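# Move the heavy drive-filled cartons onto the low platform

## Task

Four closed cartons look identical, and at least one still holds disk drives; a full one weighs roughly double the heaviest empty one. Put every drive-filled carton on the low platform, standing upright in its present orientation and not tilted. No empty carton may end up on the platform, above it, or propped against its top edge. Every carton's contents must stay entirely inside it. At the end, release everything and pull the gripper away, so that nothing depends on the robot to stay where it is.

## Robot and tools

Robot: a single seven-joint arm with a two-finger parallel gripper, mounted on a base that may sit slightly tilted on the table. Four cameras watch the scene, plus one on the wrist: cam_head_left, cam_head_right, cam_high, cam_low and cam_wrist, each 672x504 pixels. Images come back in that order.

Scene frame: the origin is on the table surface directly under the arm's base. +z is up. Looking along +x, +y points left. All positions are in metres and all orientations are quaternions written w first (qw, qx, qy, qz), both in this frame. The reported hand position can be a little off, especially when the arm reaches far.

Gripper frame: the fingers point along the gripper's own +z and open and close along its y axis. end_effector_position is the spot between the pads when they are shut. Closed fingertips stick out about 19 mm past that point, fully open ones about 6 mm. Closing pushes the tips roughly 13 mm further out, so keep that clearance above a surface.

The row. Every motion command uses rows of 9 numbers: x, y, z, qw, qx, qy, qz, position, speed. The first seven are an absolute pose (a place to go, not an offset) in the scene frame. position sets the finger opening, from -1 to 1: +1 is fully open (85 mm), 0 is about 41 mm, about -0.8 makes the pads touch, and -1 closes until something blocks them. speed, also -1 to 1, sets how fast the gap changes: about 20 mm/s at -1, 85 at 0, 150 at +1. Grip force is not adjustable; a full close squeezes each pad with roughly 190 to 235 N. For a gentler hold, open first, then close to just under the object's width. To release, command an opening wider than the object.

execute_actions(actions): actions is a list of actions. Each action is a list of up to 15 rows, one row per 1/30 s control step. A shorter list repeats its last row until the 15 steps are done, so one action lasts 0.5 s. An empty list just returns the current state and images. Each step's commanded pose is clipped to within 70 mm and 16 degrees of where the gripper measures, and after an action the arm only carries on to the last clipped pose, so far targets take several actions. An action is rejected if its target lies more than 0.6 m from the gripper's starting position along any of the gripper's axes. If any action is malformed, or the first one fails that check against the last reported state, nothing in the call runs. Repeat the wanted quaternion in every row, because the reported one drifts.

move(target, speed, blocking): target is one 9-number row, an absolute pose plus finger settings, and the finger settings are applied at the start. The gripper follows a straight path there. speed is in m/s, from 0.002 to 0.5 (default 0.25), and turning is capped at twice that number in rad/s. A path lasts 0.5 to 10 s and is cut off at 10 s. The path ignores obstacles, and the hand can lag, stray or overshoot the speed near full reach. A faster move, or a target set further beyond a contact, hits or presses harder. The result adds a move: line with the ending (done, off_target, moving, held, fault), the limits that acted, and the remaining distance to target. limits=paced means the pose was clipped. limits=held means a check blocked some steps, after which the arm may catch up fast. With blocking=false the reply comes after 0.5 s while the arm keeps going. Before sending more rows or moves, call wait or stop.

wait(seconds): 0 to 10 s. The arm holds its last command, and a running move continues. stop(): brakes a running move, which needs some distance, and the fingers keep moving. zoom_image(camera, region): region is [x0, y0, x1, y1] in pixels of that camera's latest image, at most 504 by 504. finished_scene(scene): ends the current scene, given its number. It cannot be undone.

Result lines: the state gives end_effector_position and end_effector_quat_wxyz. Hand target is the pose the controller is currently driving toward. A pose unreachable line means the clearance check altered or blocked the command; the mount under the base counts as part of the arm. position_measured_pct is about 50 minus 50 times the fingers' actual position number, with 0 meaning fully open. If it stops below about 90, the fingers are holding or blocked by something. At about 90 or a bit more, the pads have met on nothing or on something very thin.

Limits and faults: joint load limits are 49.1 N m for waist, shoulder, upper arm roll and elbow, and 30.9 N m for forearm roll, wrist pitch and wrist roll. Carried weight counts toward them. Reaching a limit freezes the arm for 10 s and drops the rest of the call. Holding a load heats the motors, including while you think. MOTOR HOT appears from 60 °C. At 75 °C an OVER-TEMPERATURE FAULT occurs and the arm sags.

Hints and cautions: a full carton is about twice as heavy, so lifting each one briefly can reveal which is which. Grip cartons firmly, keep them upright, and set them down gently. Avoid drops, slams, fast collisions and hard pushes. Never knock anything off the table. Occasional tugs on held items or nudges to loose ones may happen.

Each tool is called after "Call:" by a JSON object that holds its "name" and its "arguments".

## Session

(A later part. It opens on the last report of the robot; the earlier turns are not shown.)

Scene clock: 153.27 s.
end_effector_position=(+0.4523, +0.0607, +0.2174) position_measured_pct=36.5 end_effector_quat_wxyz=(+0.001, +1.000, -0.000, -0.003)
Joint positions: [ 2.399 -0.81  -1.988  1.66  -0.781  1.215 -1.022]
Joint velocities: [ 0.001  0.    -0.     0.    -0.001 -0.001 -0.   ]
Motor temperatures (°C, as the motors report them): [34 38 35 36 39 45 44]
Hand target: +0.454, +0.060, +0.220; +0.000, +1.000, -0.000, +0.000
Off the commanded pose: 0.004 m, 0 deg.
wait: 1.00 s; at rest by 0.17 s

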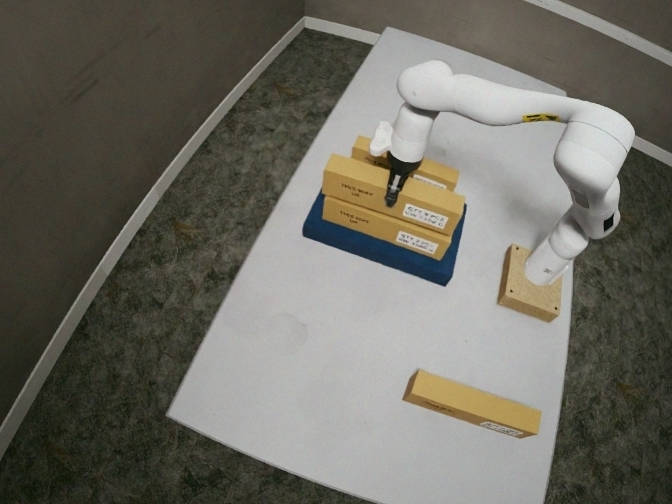

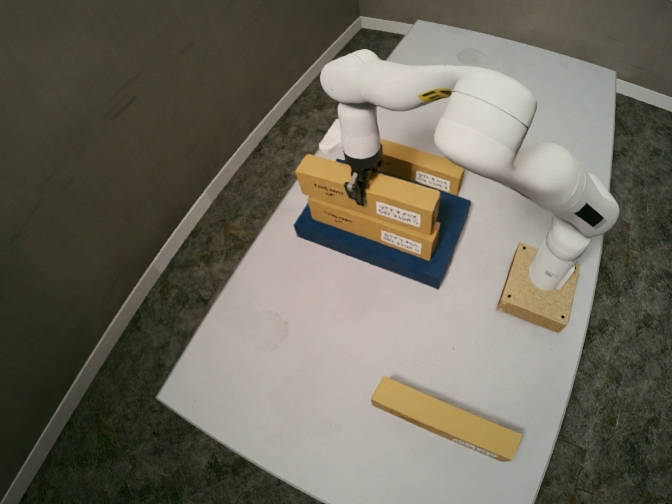

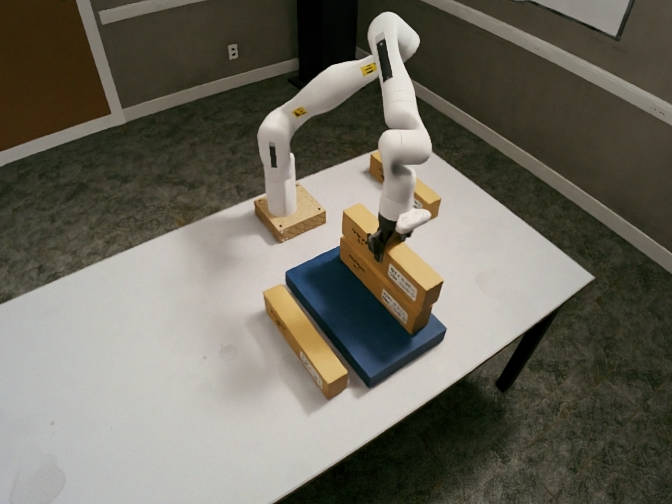

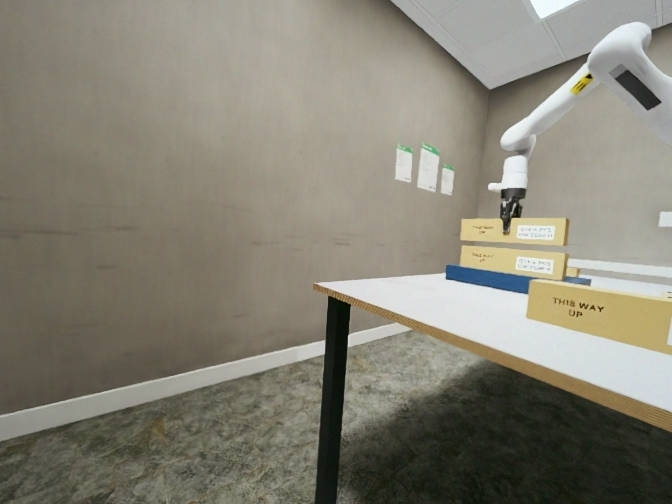

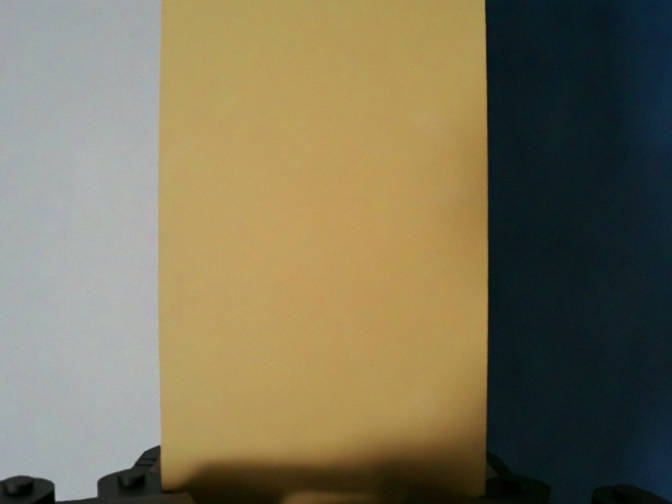

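Call:
{"name": "move", "arguments": {"target": [0.455,0.23,0.22,0,1,0,0,-1,0], "speed": 0.15}}

Call:
{"name": "move", "arguments": {"target": [0.455,0.23,0.07,0,1,0,0,-1,0], "speed": 0.12}}

Call:
{"name": "move", "arguments": {"target": [0.455,0.23,0.052,0,1,0,0,-1,0], "speed": 0.04}}

Call:
{"name": "move", "arguments": {"target": [0.455,0.23,0.052,0,1,0,0,0.6,0]}}

Call:
{"name": "move", "arguments": {"target": [0.455,0.23,0.2,0,1,0,0,0.6,0], "speed": 0.15}}

Call:
{"name": "move", "arguments": {"target": [0.455,0.06,0.18,0,1,0,0,0.6,0], "speed": 0.15}}

Scene clock: 154.90 s.
end_effector_position=(+0.4526, +0.2300, +0.2163) position_measured_pct=36.5 end_effector_quat_wxyz=(+0.002, +1.000, -0.000, -0.003)
Joint positions: [ 2.142 -0.905 -1.996  1.473 -0.833  1.312 -1.397]
Joint velocities: [-0.002 -0.004  0.    -0.     0.001  0.001 -0.   ]
Motor temperatures (°C, as the motors report them): [34 38 35 36 39 45 44]
Hand target: +0.454, +0.230, +0.220; -0.000, +1.000, +0.000, -0.000
Off the commanded pose: 0.004 m, 0 deg.
move: off_target

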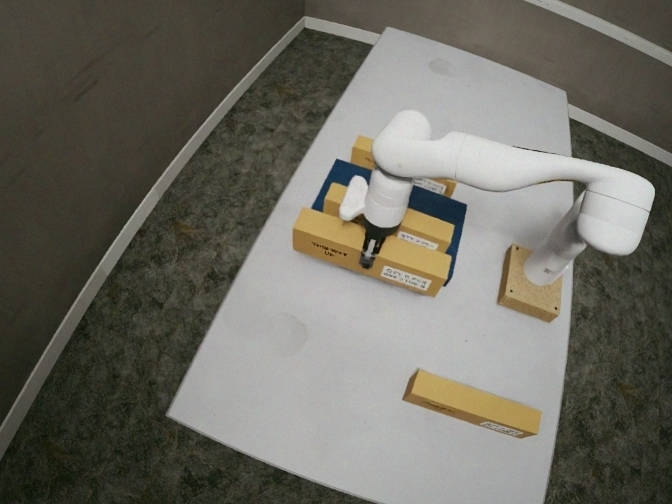

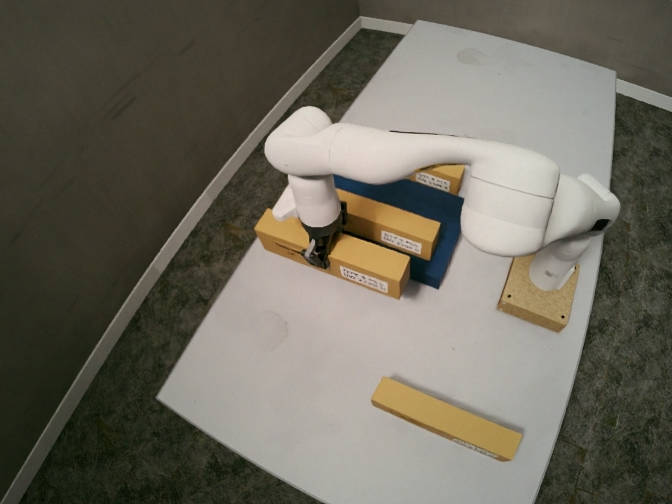

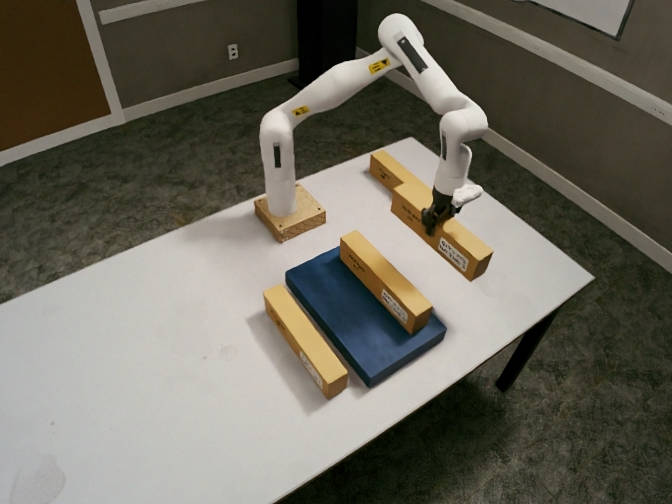

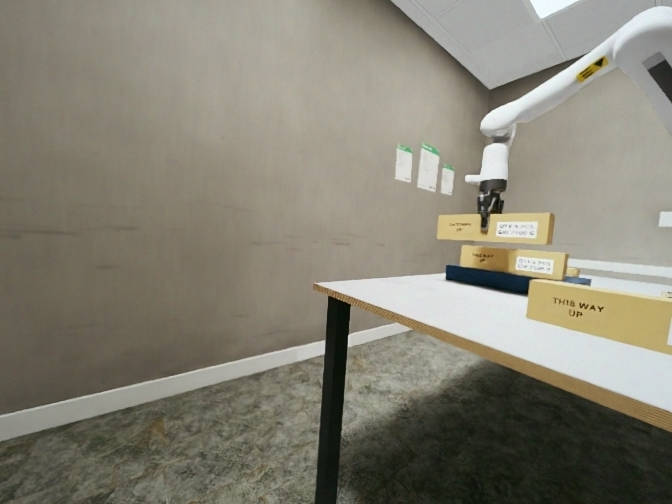

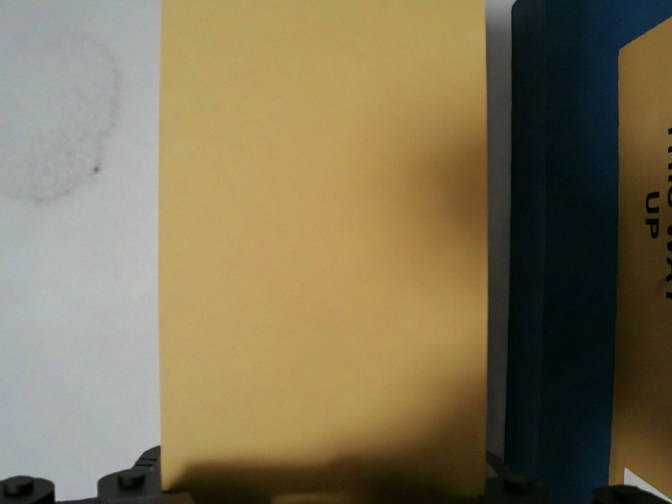

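Scene clock: 156.47 s.
end_effector_position=(+0.4524, +0.2287, +0.0664) position_measured_pct=36.5 end_effector_quat_wxyz=(+0.002, +1.000, -0.000, -0.003)
Joint positions: [ 2.192 -1.109 -2.157  1.604 -1.042  1.041 -1.256]
Joint velocities: [ 0.003 -0.003  0.001 -0.     0.     0.001  0.001]
Motor temperatures (°C, as the motors report them): [34 38 35 36 39 45 44]
Hand target: +0.455, +0.229, +0.070; +0.000, +1.000, -0.000, +0.000
Off the commanded pose: 0.005 m, 0 deg.
move: off_target

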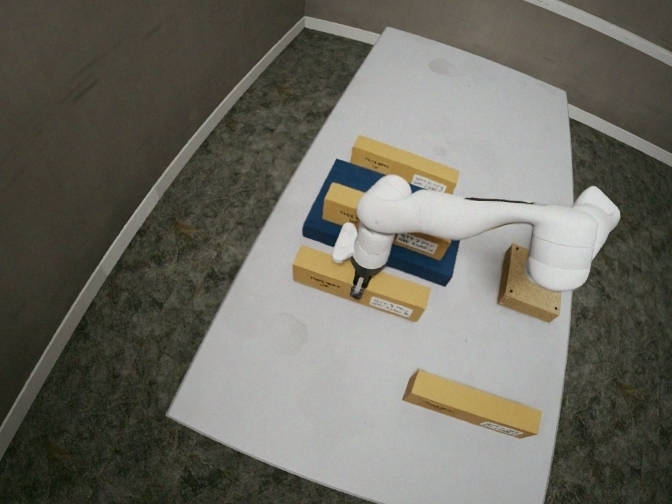

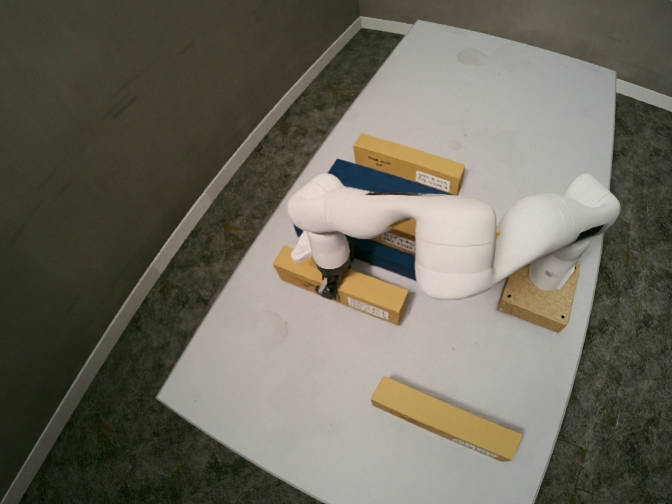

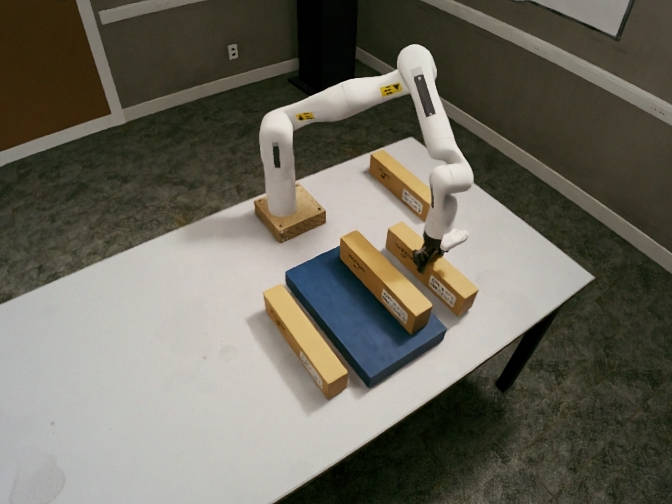

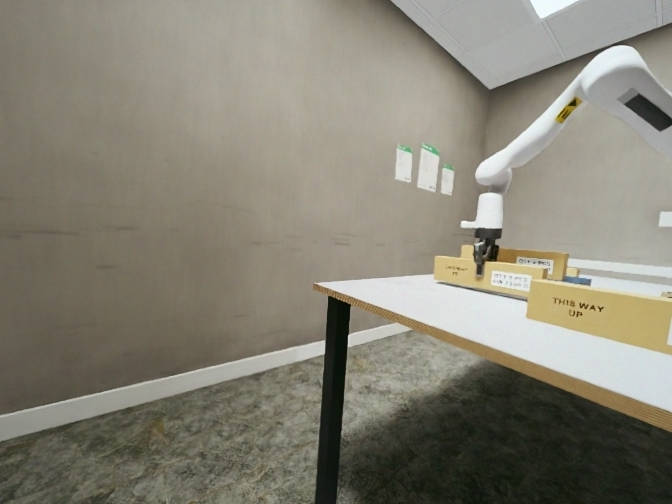

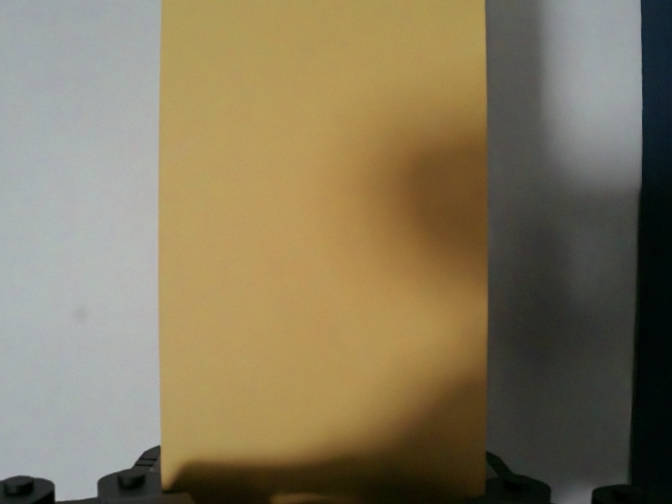

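Scene clock: 157.17 s.
end_effector_position=(+0.4539, +0.2293, +0.0510) position_measured_pct=36.5 end_effector_quat_wxyz=(+0.001, +1.000, -0.000, -0.001)
Joint positions: [ 2.2   -1.133 -2.176  1.607 -1.07   1.015 -1.239]
Joint velocities: [ 0.002  0.     0.001  0.001 -0.002  0.002  0.001]
Motor temperatures (°C, as the motors report them): [34 38 35 36 39 45 44]
Hand target: +0.455, +0.230, +0.052; +0.000, +1.000, -0.000, -0.000
Off the commanded pose: 0.002 m, 0 deg.
move: done

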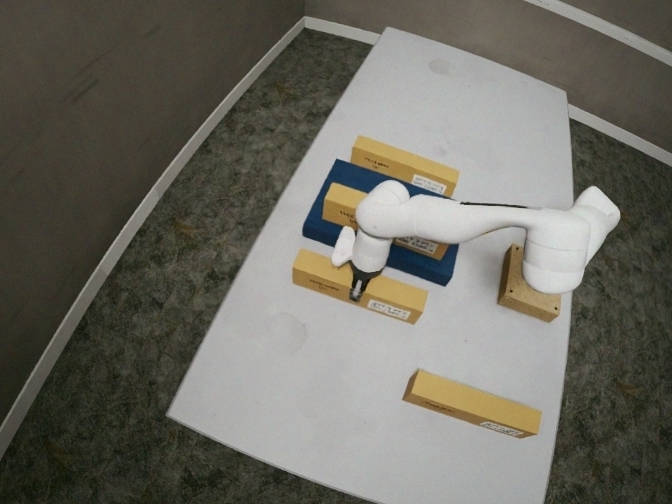

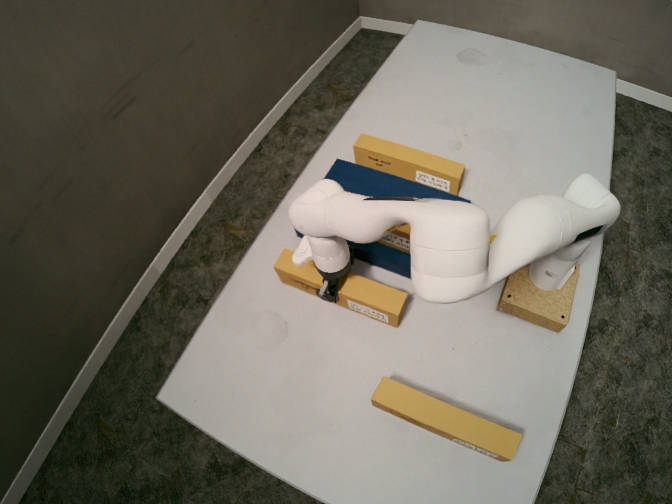

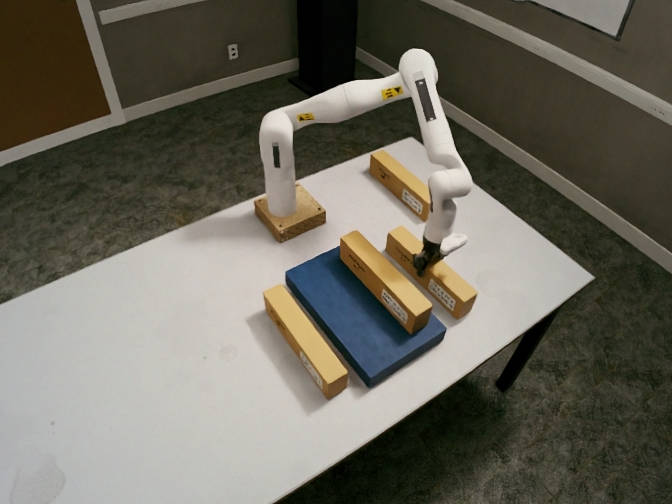

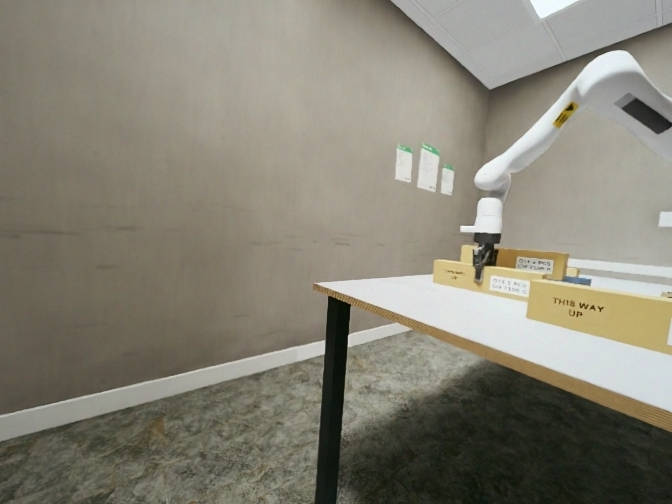

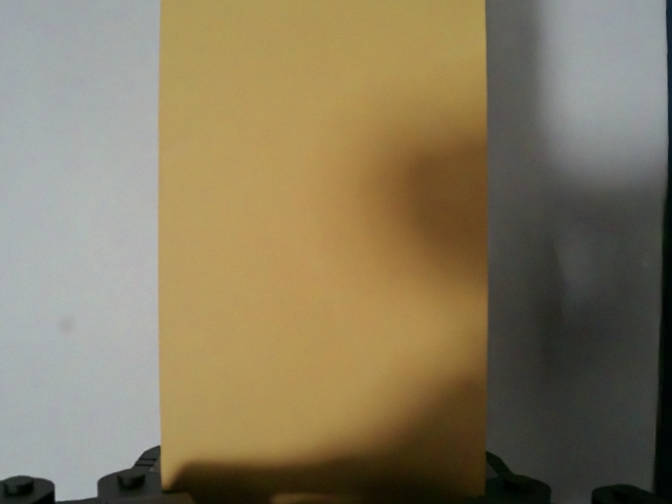

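Scene clock: 157.87 s.
end_effector_position=(+0.4550, +0.2300, +0.0520) position_measured_pct=19.8 end_effector_quat_wxyz=(-0.000, +1.000, +0.000, -0.000)
Joint positions: [ 2.2   -1.131 -2.175  1.605 -1.071  1.015 -1.239]
Joint velocities: [ 0.001  0.     0.    -0.     0.001  0.    -0.   ]
Motor temperatures (°C, as the motors report them): [34 38 35 36 39 45 44]
Hand target: +0.455, +0.230, +0.052; -0.000, +1.000, +0.000, -0.000
Off the commanded pose: 0.000 m, 0 deg.
move: done

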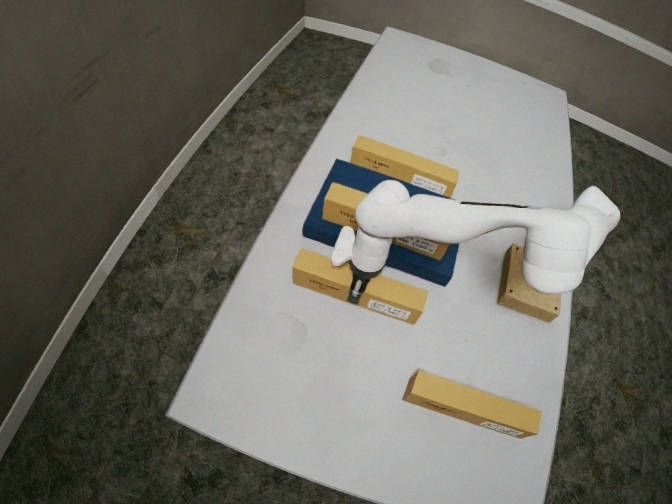

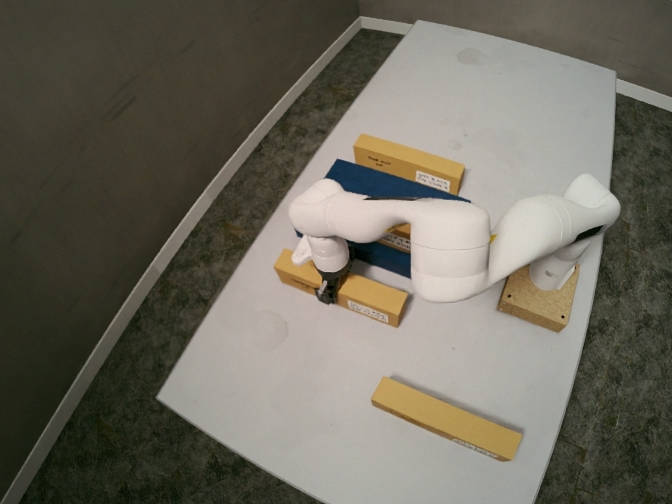

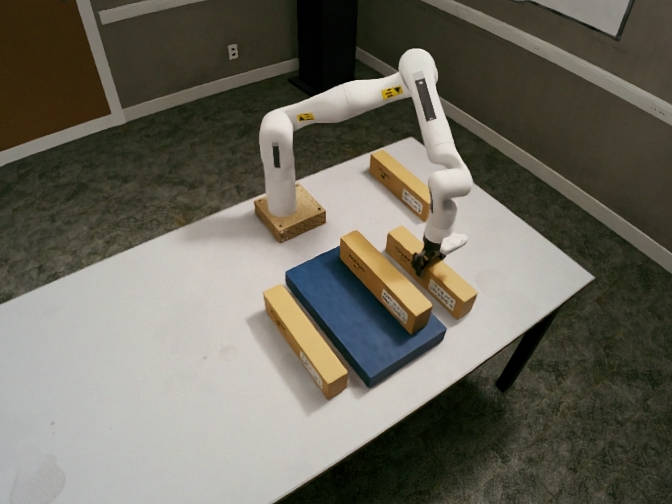

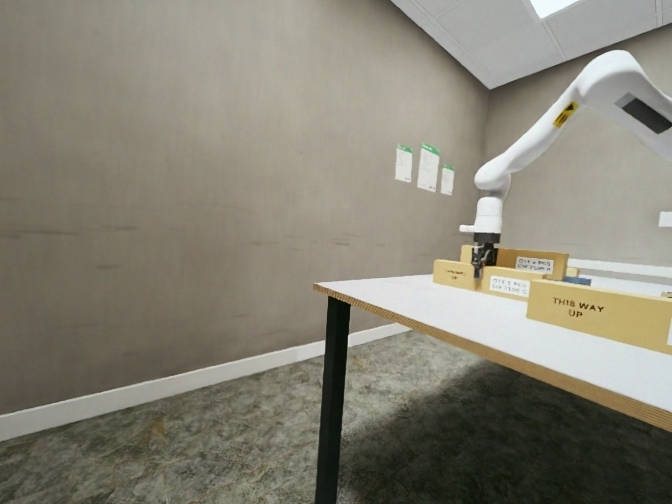

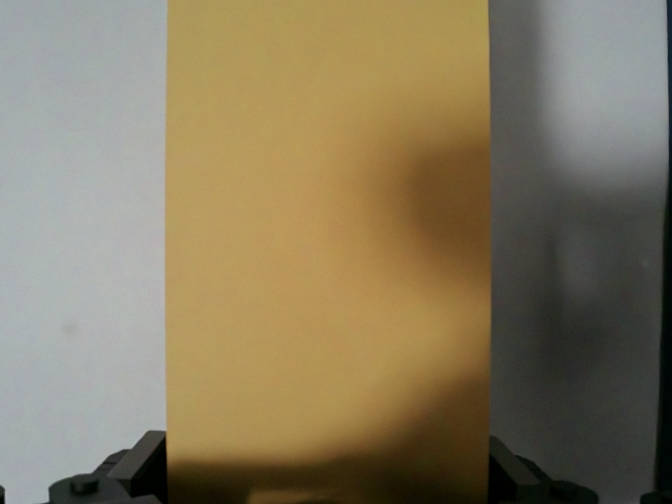

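Scene clock: 159.20 s.
end_effector_position=(+0.4552, +0.2304, +0.2000) position_measured_pct=19.8 end_effector_quat_wxyz=(-0.000, +1.000, +0.000, -0.000)
Joint positions: [ 2.146 -0.926 -2.01   1.494 -0.858  1.275 -1.379]
Joint velocities: [-0.001  0.003 -0.    -0.    -0.002  0.002  0.   ]
Motor temperatures (°C, as the motors report them): [34 38 35 36 39 45 44]
Hand target: +0.455, +0.231, +0.200; -0.000, +1.000, +0.000, -0.000
Off the commanded pose: 0.000 m, 0 deg.
move: done

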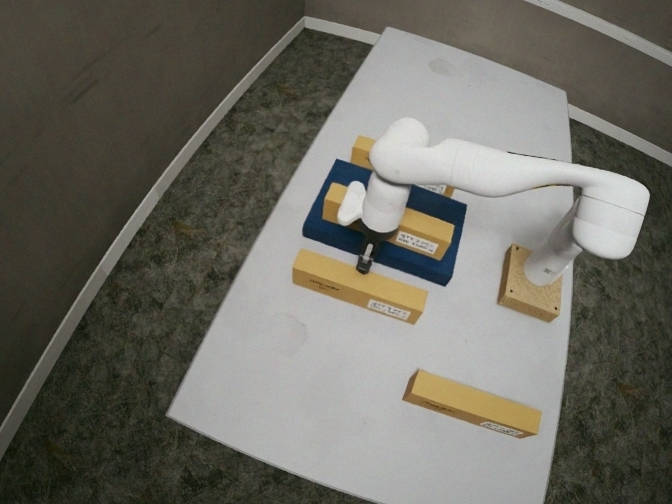

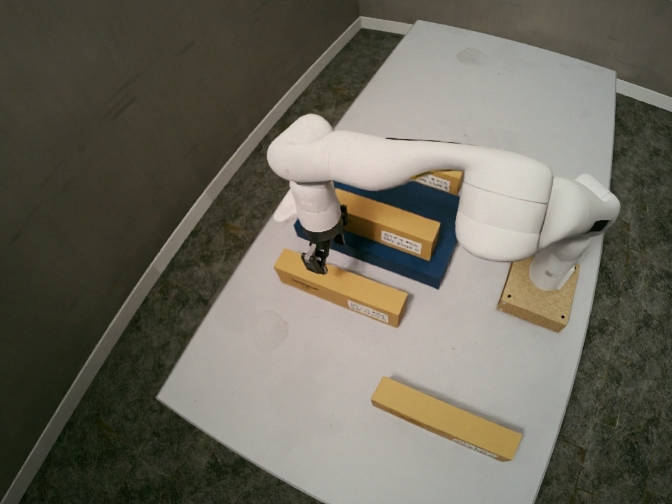

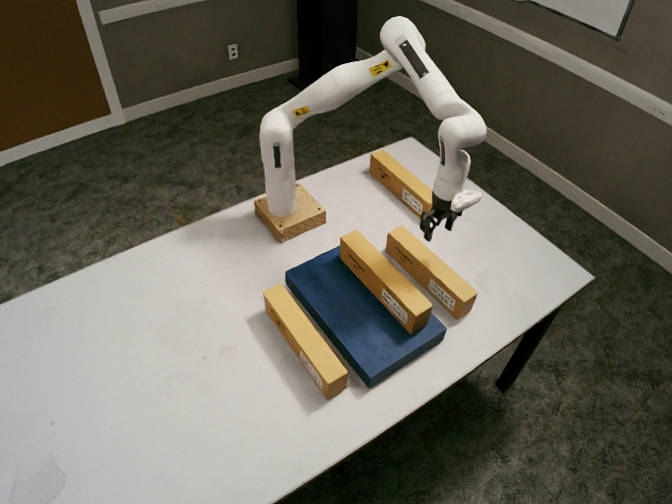

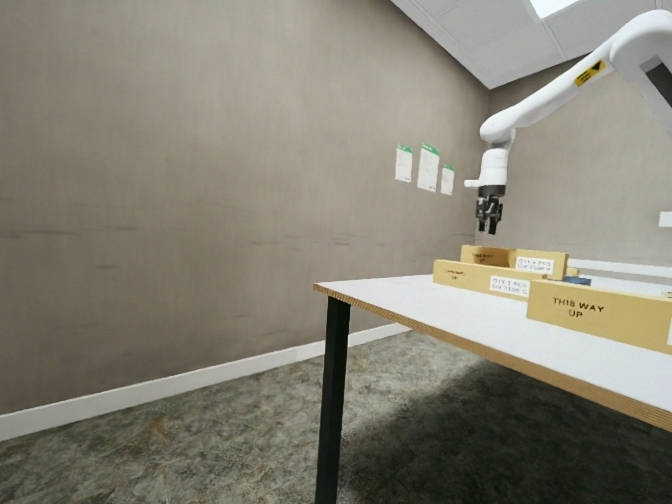

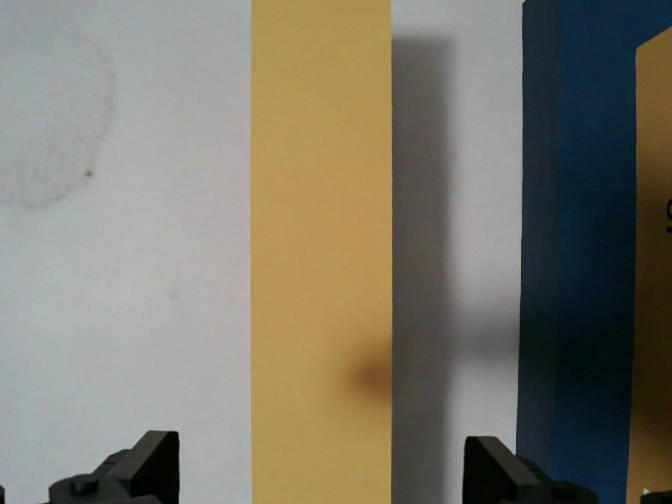

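Scene clock: 160.70 s.
end_effector_position=(+0.4556, +0.0599, +0.1801) position_measured_pct=19.8 end_effector_quat_wxyz=(+0.000, +1.000, +0.000, -0.000)
Joint positions: [ 2.421 -0.863 -2.029  1.704 -0.849  1.139 -0.971]
Joint velocities: [ 0.008  0.     0.005  0.    -0.003  0.001  0.001]
Motor temperatures (°C, as the motors report them): [34 38 35 36 39 45 44]
Hand target: +0.456, +0.060, +0.180; +0.000, +1.000, -0.000, +0.000
Off the commanded pose: 0.001 m, 0 deg.
move: done

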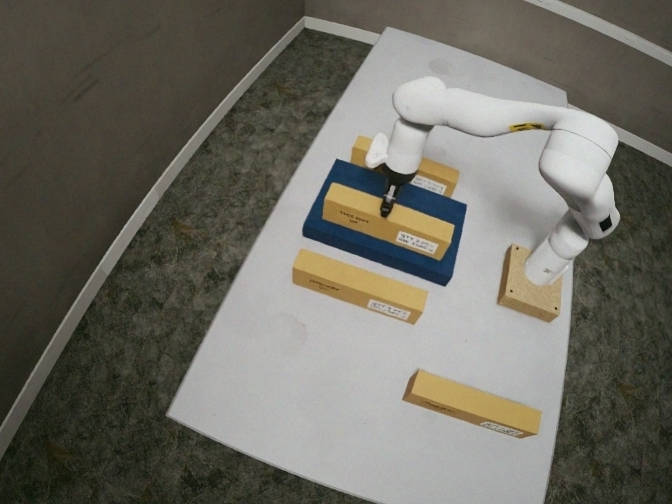

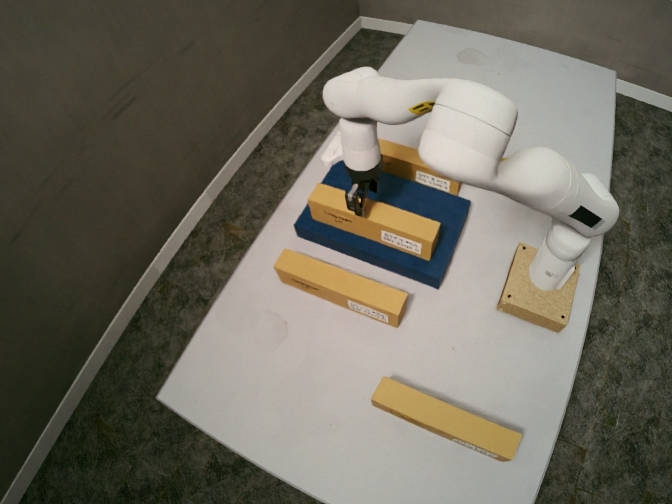

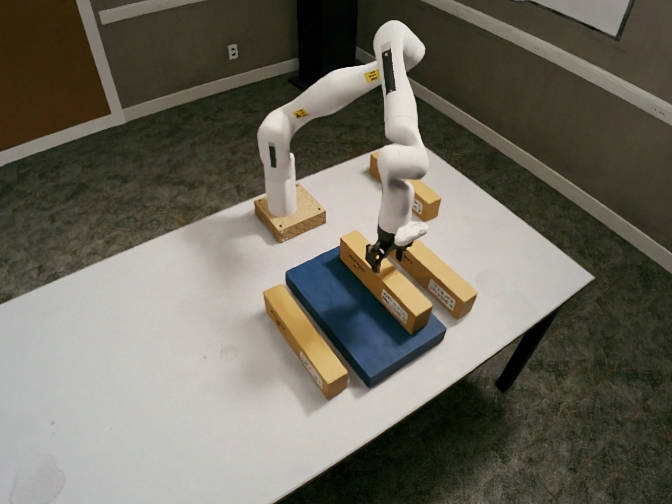

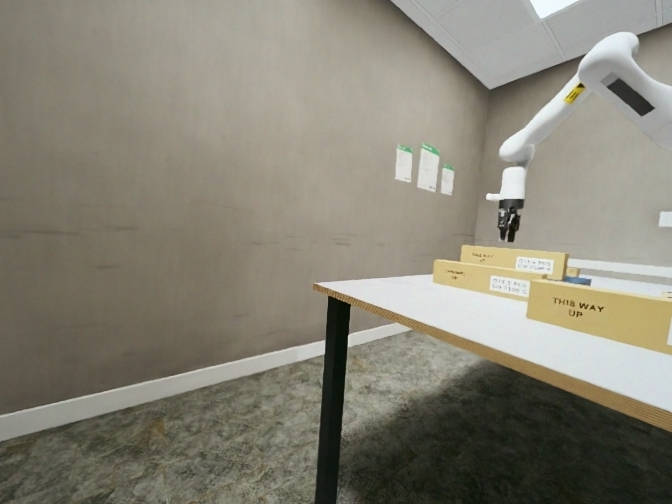

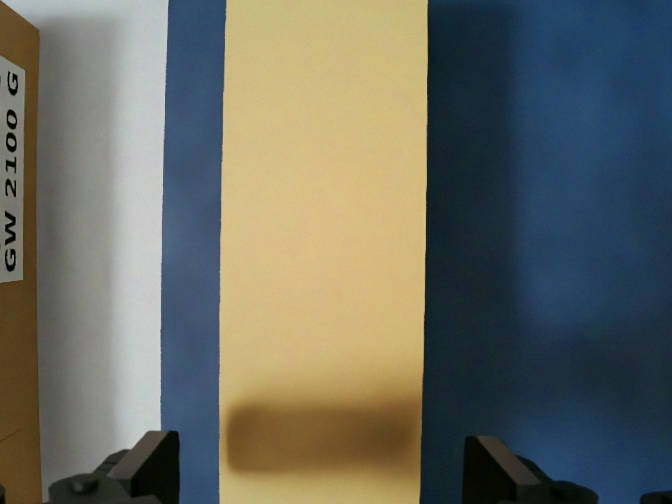

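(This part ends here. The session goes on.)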